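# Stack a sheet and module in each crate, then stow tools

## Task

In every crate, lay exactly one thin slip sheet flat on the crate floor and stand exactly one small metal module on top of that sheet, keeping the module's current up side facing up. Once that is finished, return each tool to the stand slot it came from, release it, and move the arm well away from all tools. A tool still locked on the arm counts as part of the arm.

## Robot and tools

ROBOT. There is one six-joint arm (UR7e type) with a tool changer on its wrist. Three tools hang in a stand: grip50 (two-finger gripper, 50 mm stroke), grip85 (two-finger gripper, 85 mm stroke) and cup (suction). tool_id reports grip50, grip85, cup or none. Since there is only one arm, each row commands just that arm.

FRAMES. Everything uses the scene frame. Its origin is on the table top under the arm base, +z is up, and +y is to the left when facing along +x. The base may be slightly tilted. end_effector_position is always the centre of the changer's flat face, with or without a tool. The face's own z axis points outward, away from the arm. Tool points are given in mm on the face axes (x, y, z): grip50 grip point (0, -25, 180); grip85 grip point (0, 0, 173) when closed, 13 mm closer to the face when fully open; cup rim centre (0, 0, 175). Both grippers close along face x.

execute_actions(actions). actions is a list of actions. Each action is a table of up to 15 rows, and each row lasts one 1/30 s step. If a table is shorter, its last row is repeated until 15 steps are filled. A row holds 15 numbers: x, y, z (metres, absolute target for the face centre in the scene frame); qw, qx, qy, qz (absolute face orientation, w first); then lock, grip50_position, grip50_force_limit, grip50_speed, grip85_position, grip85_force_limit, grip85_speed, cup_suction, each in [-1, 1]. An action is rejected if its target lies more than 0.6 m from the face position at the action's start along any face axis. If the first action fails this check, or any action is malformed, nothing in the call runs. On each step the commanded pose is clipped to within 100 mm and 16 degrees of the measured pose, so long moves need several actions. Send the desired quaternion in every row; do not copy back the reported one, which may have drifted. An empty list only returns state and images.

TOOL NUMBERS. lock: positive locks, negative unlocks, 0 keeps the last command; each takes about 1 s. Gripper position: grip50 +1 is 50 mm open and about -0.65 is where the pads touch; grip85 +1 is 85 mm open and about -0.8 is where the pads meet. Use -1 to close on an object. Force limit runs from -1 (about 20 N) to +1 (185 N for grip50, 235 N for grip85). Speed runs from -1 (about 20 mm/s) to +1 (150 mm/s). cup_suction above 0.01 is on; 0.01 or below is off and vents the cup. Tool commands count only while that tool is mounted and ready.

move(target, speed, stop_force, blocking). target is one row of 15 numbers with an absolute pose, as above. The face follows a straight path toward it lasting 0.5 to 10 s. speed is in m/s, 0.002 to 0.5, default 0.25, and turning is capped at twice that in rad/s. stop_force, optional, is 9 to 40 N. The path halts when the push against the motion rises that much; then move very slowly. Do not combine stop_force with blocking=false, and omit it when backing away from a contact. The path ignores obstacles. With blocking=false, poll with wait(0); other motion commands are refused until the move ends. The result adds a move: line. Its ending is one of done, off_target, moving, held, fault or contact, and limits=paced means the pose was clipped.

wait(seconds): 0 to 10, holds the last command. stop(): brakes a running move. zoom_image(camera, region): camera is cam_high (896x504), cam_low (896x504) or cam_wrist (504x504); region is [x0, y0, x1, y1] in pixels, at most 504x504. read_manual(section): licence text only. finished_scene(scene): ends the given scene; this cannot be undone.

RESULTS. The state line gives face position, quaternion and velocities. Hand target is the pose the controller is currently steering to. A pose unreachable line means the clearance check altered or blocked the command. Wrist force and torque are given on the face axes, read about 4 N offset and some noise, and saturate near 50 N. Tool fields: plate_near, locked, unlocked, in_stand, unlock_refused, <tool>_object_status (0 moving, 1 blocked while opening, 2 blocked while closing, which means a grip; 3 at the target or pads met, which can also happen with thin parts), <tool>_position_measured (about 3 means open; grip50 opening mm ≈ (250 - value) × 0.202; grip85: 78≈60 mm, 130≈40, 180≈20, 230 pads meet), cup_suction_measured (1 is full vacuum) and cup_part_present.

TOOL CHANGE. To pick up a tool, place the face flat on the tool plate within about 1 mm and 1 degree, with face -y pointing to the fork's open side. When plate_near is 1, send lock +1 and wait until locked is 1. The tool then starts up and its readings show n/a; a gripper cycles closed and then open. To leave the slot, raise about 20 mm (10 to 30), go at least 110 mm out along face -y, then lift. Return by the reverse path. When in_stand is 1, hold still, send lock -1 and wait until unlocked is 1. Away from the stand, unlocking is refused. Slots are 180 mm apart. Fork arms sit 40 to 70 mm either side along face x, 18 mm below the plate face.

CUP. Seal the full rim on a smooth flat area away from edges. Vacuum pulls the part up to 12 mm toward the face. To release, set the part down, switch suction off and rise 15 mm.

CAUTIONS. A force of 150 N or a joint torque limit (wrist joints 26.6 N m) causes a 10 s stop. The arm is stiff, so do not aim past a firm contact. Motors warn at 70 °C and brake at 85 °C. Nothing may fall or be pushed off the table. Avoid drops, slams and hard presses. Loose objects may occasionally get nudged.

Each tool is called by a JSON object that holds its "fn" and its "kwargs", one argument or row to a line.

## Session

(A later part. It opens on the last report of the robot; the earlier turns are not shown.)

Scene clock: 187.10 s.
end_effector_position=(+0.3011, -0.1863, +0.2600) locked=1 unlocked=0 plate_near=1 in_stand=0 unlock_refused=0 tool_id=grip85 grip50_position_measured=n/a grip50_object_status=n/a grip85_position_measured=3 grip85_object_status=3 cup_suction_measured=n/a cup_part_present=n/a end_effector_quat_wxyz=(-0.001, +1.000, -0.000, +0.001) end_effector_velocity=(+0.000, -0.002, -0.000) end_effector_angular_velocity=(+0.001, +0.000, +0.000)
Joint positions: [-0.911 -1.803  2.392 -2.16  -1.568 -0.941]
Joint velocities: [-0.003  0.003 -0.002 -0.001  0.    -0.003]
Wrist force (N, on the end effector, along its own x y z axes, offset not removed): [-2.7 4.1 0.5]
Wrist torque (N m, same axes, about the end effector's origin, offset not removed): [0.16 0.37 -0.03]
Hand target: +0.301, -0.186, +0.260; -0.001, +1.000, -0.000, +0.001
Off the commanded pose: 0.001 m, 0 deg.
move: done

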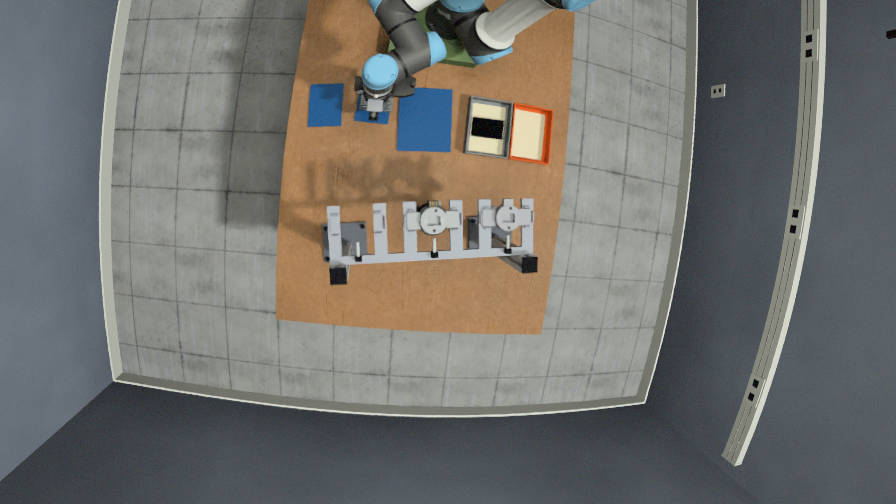

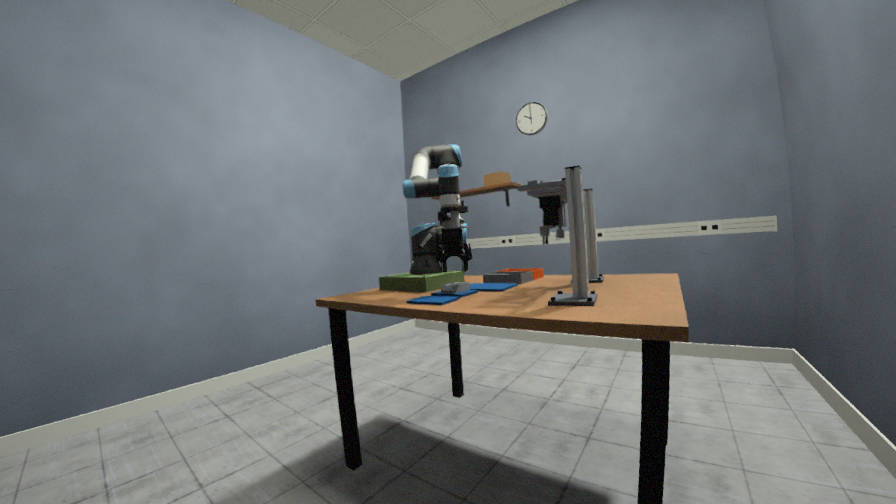

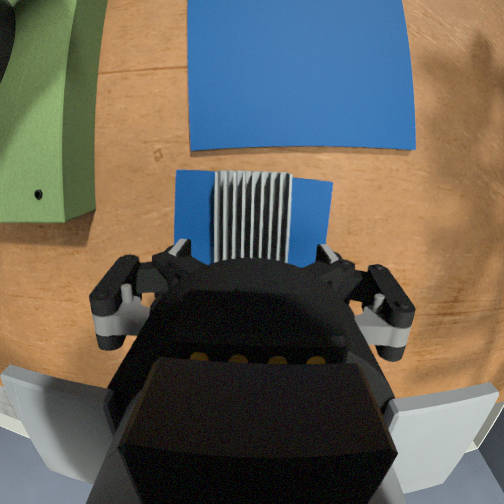

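{"fn": "move", "kwargs": {
  "target": [0.30,-0.186,0.2005,0,1,0,0,0,1,0,0,1,-0.5,0,0],
  "speed": 0.08
}}

{"fn": "move", "kwargs": {
  "target": [0.30,-0.186,0.2005,0,1,0,0,0,1,0,0,-1,-0.5,0,0]
}}

{"fn": "move", "kwargs": {
  "target": [0.30,-0.186,0.26,0,1,0,0,0,1,0,0,-1,-0.5,0,0],
  "speed": 0.1
}}

{"fn": "move", "kwargs": {
  "target": [0.342,0.311,0.26,0,1,0,0,0,1,0,0,-1,-0.5,0,0]
}}

{"fn": "move", "kwargs": {
  "target": [0.342,0.311,0.202,0,1,0,0,0,1,0,0,-1,-0.5,0,0],
  "speed": 0.06
}}

{"fn": "move", "kwargs": {
  "target": [0.342,0.311,0.192,0,1,0,0,0,1,0,0,-1,-0.5,0,0],
  "speed": 0.006,
  "stop_force": 10
}}

Scene clock: 190.60 s.
end_effector_position=(+0.2999, -0.1860, +0.2008) locked=1 unlocked=0 plate_near=1 in_stand=0 unlock_refused=0 tool_id=grip85 grip50_position_measured=n/a grip50_object_status=n/a grip85_position_measured=3 grip85_object_status=3 cup_suction_measured=n/a cup_part_present=n/a end_effector_quat_wxyz=(-0.000, +1.000, -0.000, -0.000) end_effector_velocity=(+0.000, +0.000, -0.002) end_effector_angular_velocity=(-0.001, -0.000, -0.001)
Joint positions: [-0.912 -1.666  2.486 -2.39  -1.571 -0.942]
Joint velocities: [ 0.002  0.006  0.003 -0.009  0.     0.003]
Wrist force (N, on the end effector, along its own x y z axes, offset not removed): [-4.3 2.3 -1.1]
Wrist torque (N m, same axes, about the end effector's origin, offset not removed): [0.18 0.15 0.06]
Hand target: +0.300, -0.186, +0.201; -0.000, +1.000, +0.000, +0.000
Off the commanded pose: 0.000 m, 0 deg.
move: done

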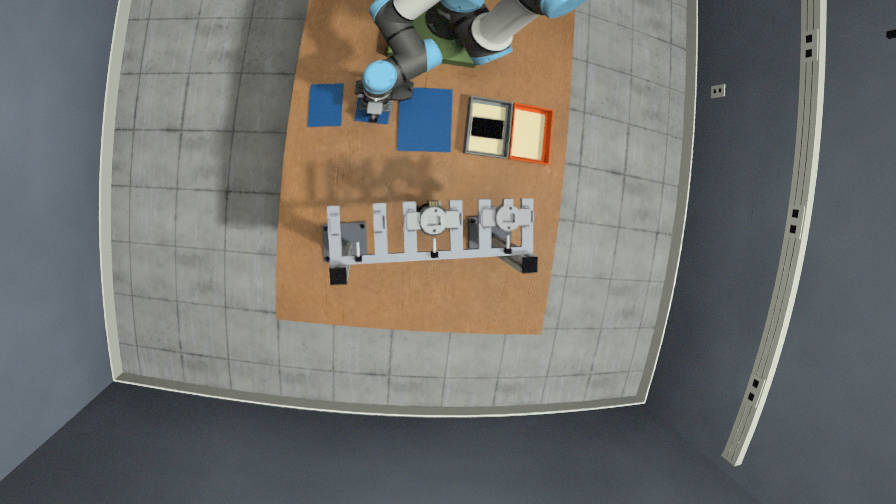

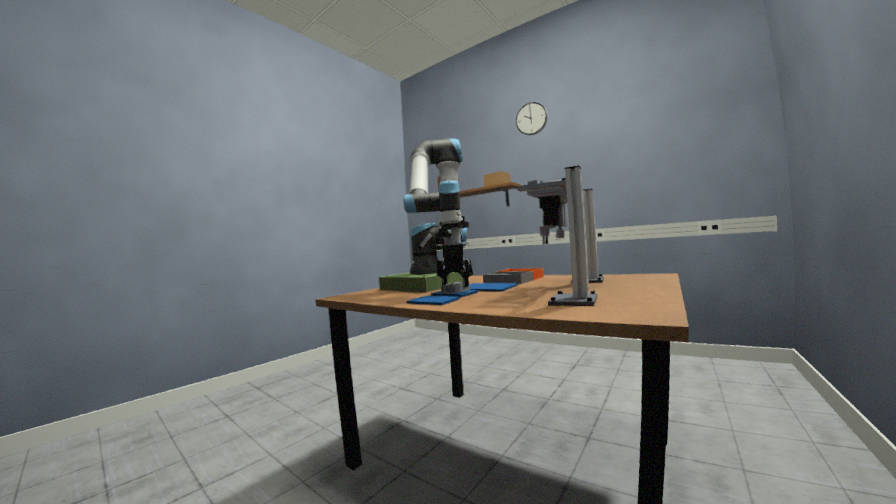

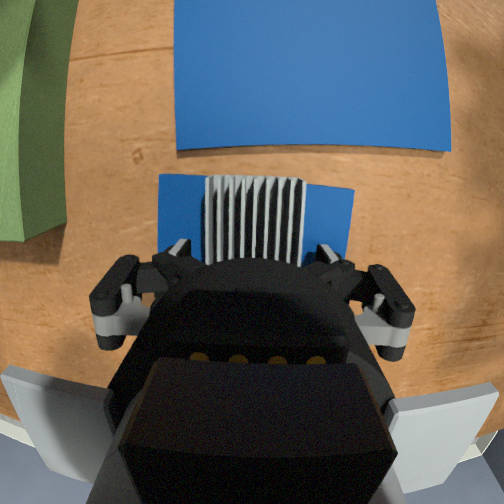

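Scene clock: 191.30 s.
end_effector_position=(+0.3000, -0.1860, +0.2006) locked=1 unlocked=0 plate_near=1 in_stand=0 unlock_refused=0 tool_id=grip85 grip50_position_measured=n/a grip50_object_status=n/a grip85_position_measured=80 grip85_object_status=2 cup_suction_measured=n/a cup_part_present=n/a end_effector_quat_wxyz=(+0.000, +1.000, +0.000, +0.000) end_effector_velocity=(+0.000, -0.000, -0.000) end_effector_angular_velocity=(+0.001, +0.000, +0.001)
Joint positions: [-0.912 -1.666  2.486 -2.391 -1.571 -0.942]
Joint velocities: [-0.     0.001 -0.     0.     0.001 -0.002]
Wrist force (N, on the end effector, along its own x y z axes, offset not removed): [-5.6 -5.5 -50.0]
Wrist torque (N m, same axes, about the end effector's origin, offset not removed): [1.15 -1.19 0.06]
Hand target: +0.300, -0.186, +0.201; -0.000, +1.000, +0.000, -0.000
Off the commanded pose: 0.000 m, 0 deg.
move: done

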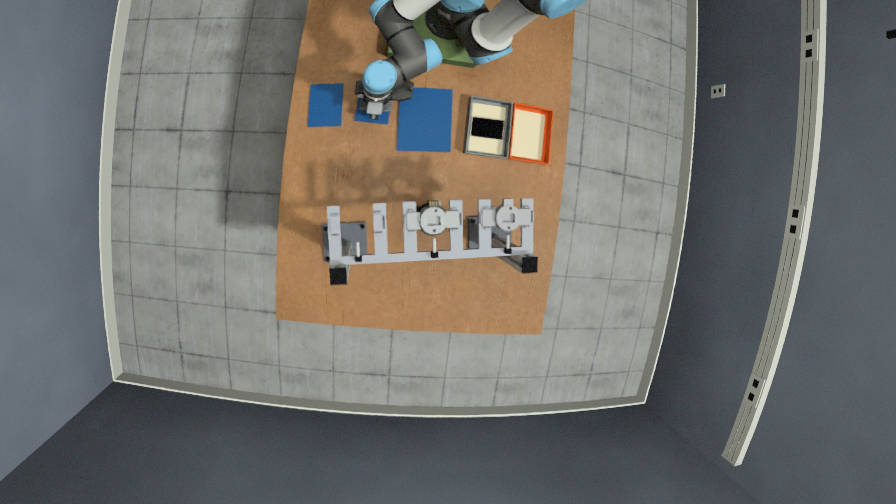

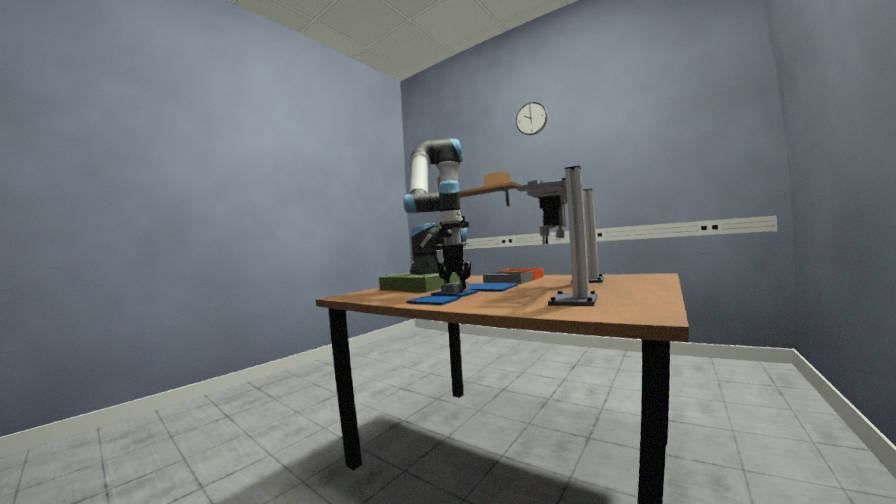

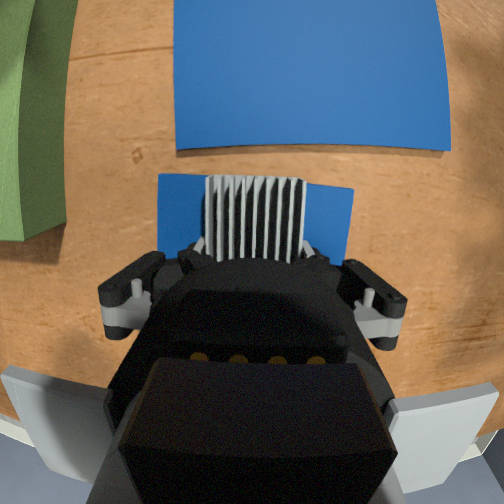

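Scene clock: 192.37 s.
end_effector_position=(+0.3000, -0.1860, +0.2598) locked=1 unlocked=0 plate_near=1 in_stand=0 unlock_refused=0 tool_id=grip85 grip50_position_measured=n/a grip50_object_status=n/a grip85_position_measured=80 grip85_object_status=2 cup_suction_measured=n/a cup_part_present=n/a end_effector_quat_wxyz=(+0.000, +1.000, +0.000, -0.000) end_effector_velocity=(-0.000, -0.000, +0.002) end_effector_angular_velocity=(+0.001, -0.000, -0.002)
Joint positions: [-0.911 -1.805  2.394 -2.16  -1.571 -0.942]
Joint velocities: [-0.001 -0.004 -0.003  0.007  0.001  0.001]
Wrist force (N, on the end effector, along its own x y z axes, offset not removed): [-5.6 -0.5 1.9]
Wrist torque (N m, same axes, about the end effector's origin, offset not removed): [-0.09 0.44 0.21]
Hand target: +0.300, -0.186, +0.260; +0.000, +1.000, -0.000, +0.000
Off the commanded pose: 0.000 m, 0 deg.
move: done

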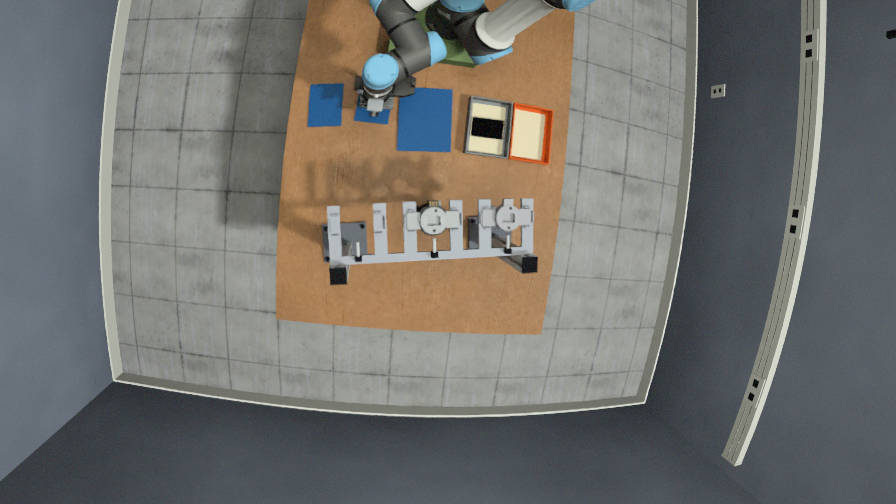

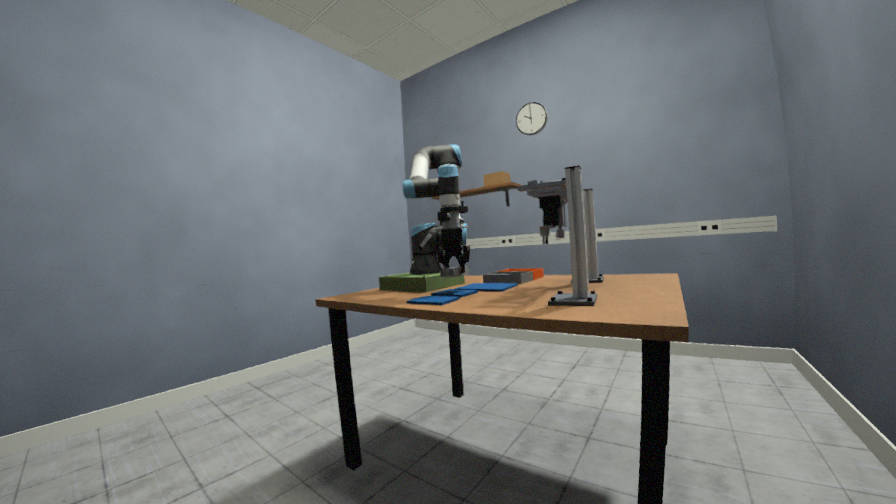

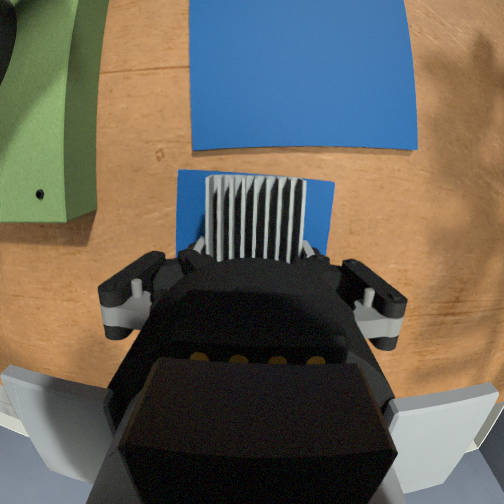

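Scene clock: 194.93 s.
end_effector_position=(+0.3406, +0.3099, +0.2601) locked=1 unlocked=0 plate_near=1 in_stand=0 unlock_refused=0 tool_id=grip85 grip50_position_measured=n/a grip50_object_status=n/a grip85_position_measured=80 grip85_object_status=2 cup_suction_measured=n/a cup_part_present=n/a end_effector_quat_wxyz=(+0.001, +1.000, +0.000, -0.001) end_effector_velocity=(+0.001, +0.002, +0.000) end_effector_angular_velocity=(-0.001, -0.001, +0.000)
Joint positions: [ 0.475 -1.517  2.138 -2.188 -1.572  0.445]
Joint velocities: [ 0.003  0.004 -0.004 -0.001 -0.001  0.003]
Wrist force (N, on the end effector, along its own x y z axes, offset not removed): [-2.7 3.2 2.0]
Wrist torque (N m, same axes, about the end effector's origin, offset not removed): [0.17 0.27 0.03]
Hand target: +0.341, +0.310, +0.260; +0.001, +1.000, -0.000, -0.001
Off the commanded pose: 0.002 m, 0 deg.
move: done

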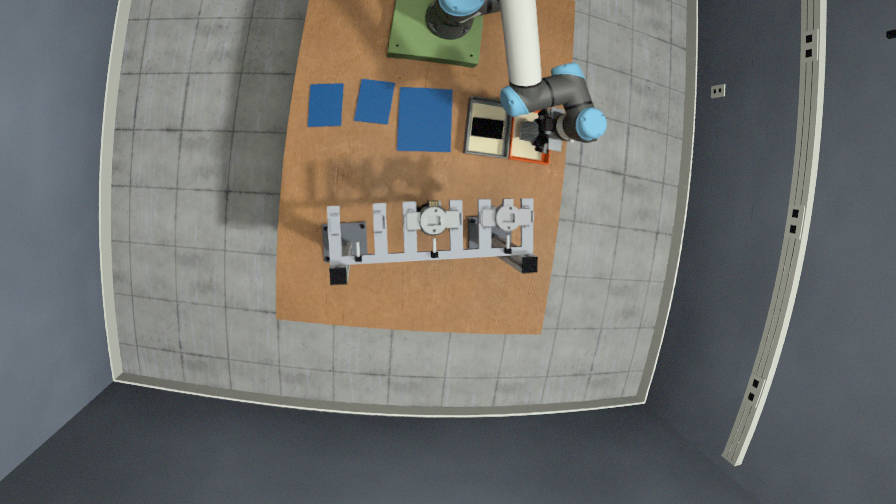

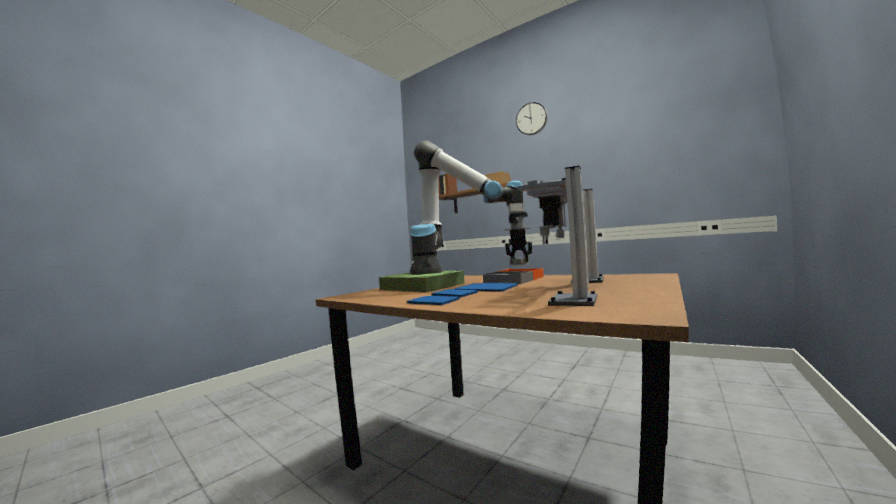

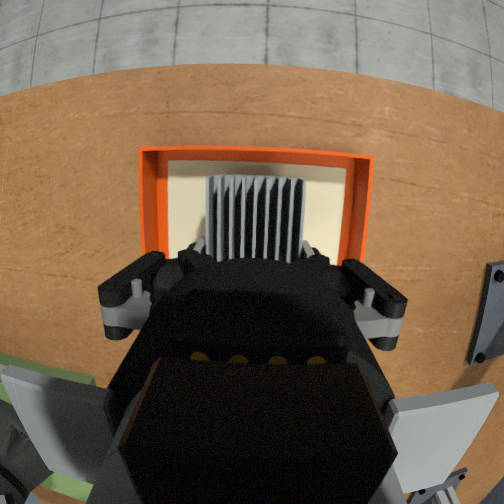

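Scene clock: 196.27 s.
end_effector_position=(+0.3420, +0.3110, +0.2022) locked=1 unlocked=0 plate_near=1 in_stand=0 unlock_refused=0 tool_id=grip85 grip50_position_measured=n/a grip50_object_status=n/a grip85_position_measured=80 grip85_object_status=2 cup_suction_measured=n/a cup_part_present=n/a end_effector_quat_wxyz=(+0.000, +1.000, +0.000, -0.000) end_effector_velocity=(-0.000, +0.001, -0.002) end_effector_angular_velocity=(-0.000, +0.000, +0.001)
Joint positions: [ 0.476 -1.406  2.206 -2.37  -1.571  0.445]
Joint velocities: [ 0.002  0.004  0.002 -0.006 -0.     0.001]
Wrist force (N, on the end effector, along its own x y z axes, offset not removed): [-1.7 1.7 0.6]
Wrist torque (N m, same axes, about the end effector's origin, offset not removed): [0.20 0.15 -0.03]
Hand target: +0.342, +0.311, +0.202; +0.000, +1.000, +0.000, -0.000
Off the commanded pose: 0.000 m, 0 deg.
move: done

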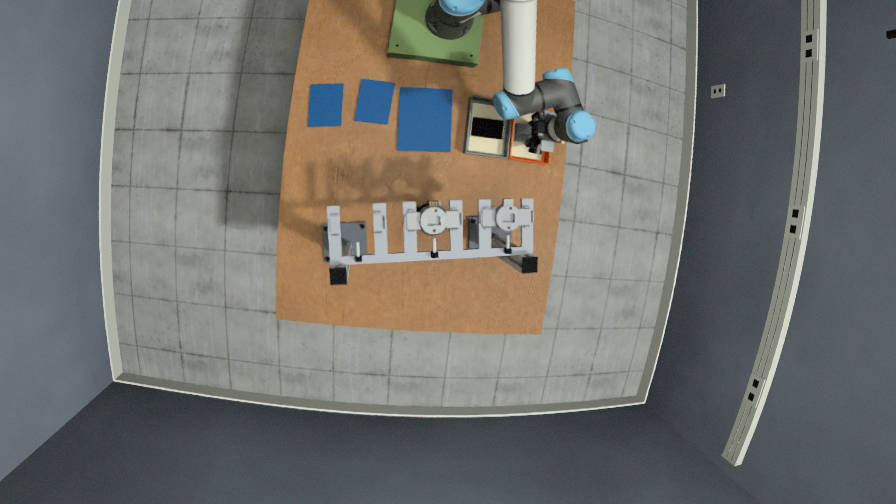

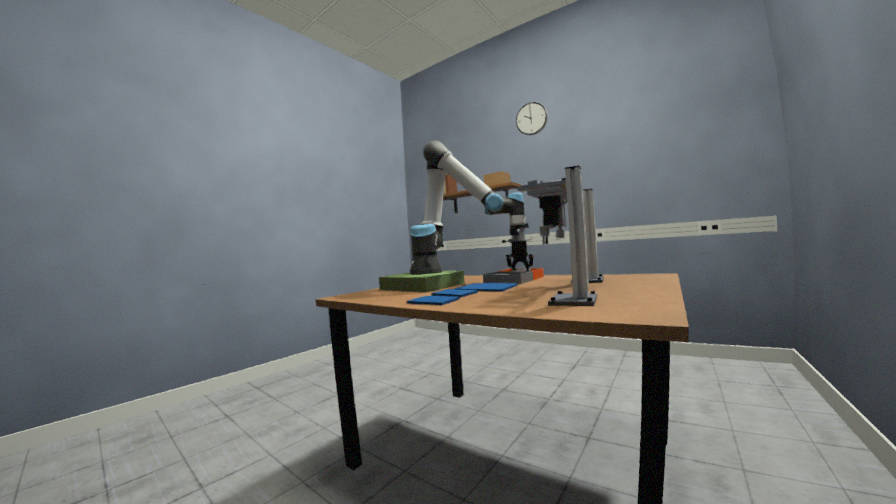

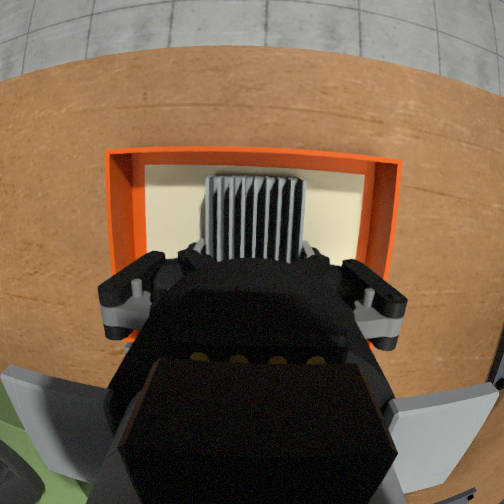

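Scene clock: 197.70 s.
end_effector_position=(+0.3420, +0.3110, +0.1958) locked=1 unlocked=0 plate_near=1 in_stand=0 unlock_refused=0 tool_id=grip85 grip50_position_measured=n/a grip50_object_status=n/a grip85_position_measured=80 grip85_object_status=2 cup_suction_measured=n/a cup_part_present=n/a end_effector_quat_wxyz=(-0.000, +1.000, +0.000, +0.000) end_effector_velocity=(-0.001, +0.000, +0.001) end_effector_angular_velocity=(-0.002, +0.004, +0.001)
Joint positions: [ 0.476 -1.392  2.212 -2.39  -1.571  0.445]
Joint velocities: [ 0.002 -0.003 -0.001  0.009 -0.     0.001]
Wrist force (N, on the end effector, along its own x y z axes, offset not removed): [2.5 -0.8 -30.2]
Wrist torque (N m, same axes, about the end effector's origin, offset not removed): [0.47 0.14 0.11]
Hand target: +0.342, +0.311, +0.196; -0.000, +1.000, +0.000, +0.000
Off the commanded pose: 0.004 m, 0 deg.
move: contact

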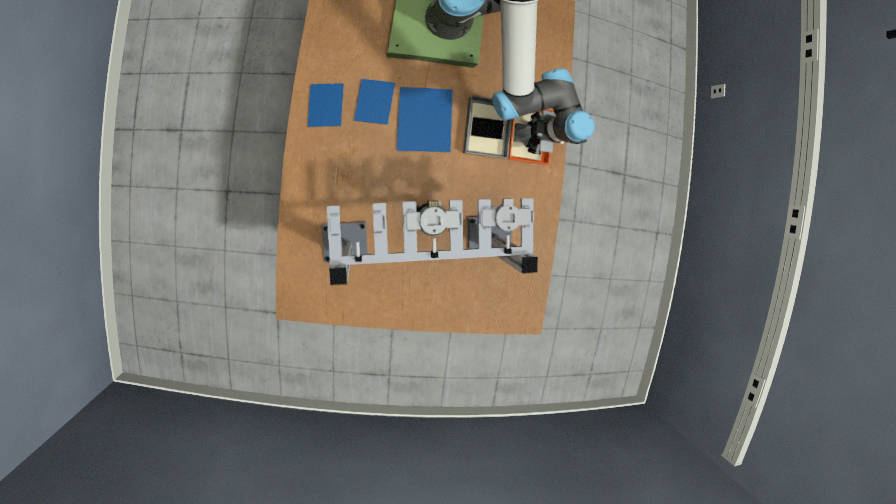

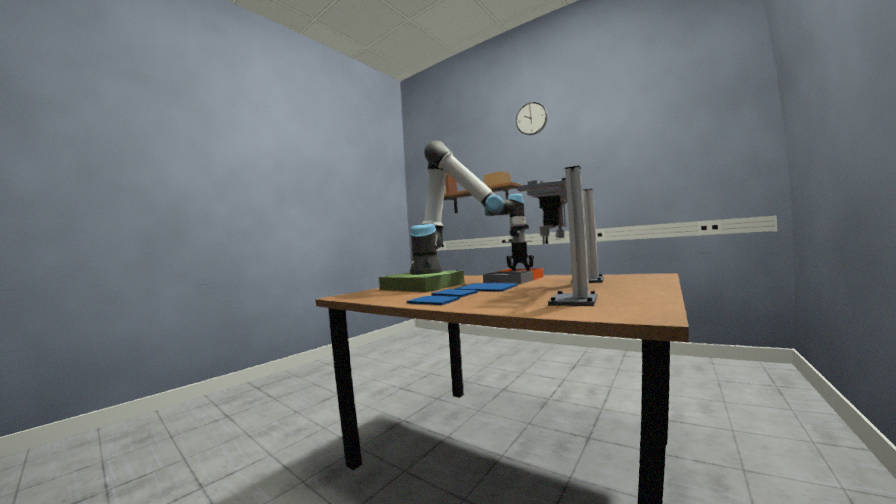

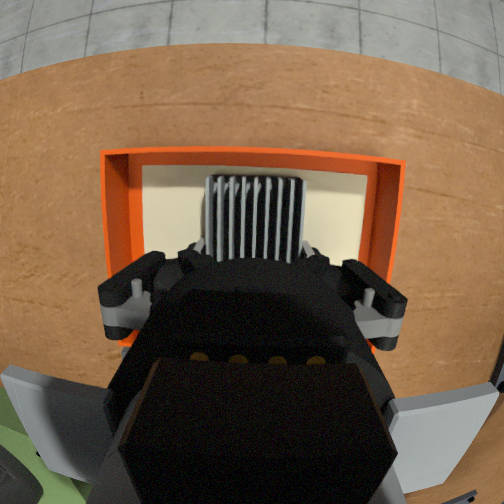

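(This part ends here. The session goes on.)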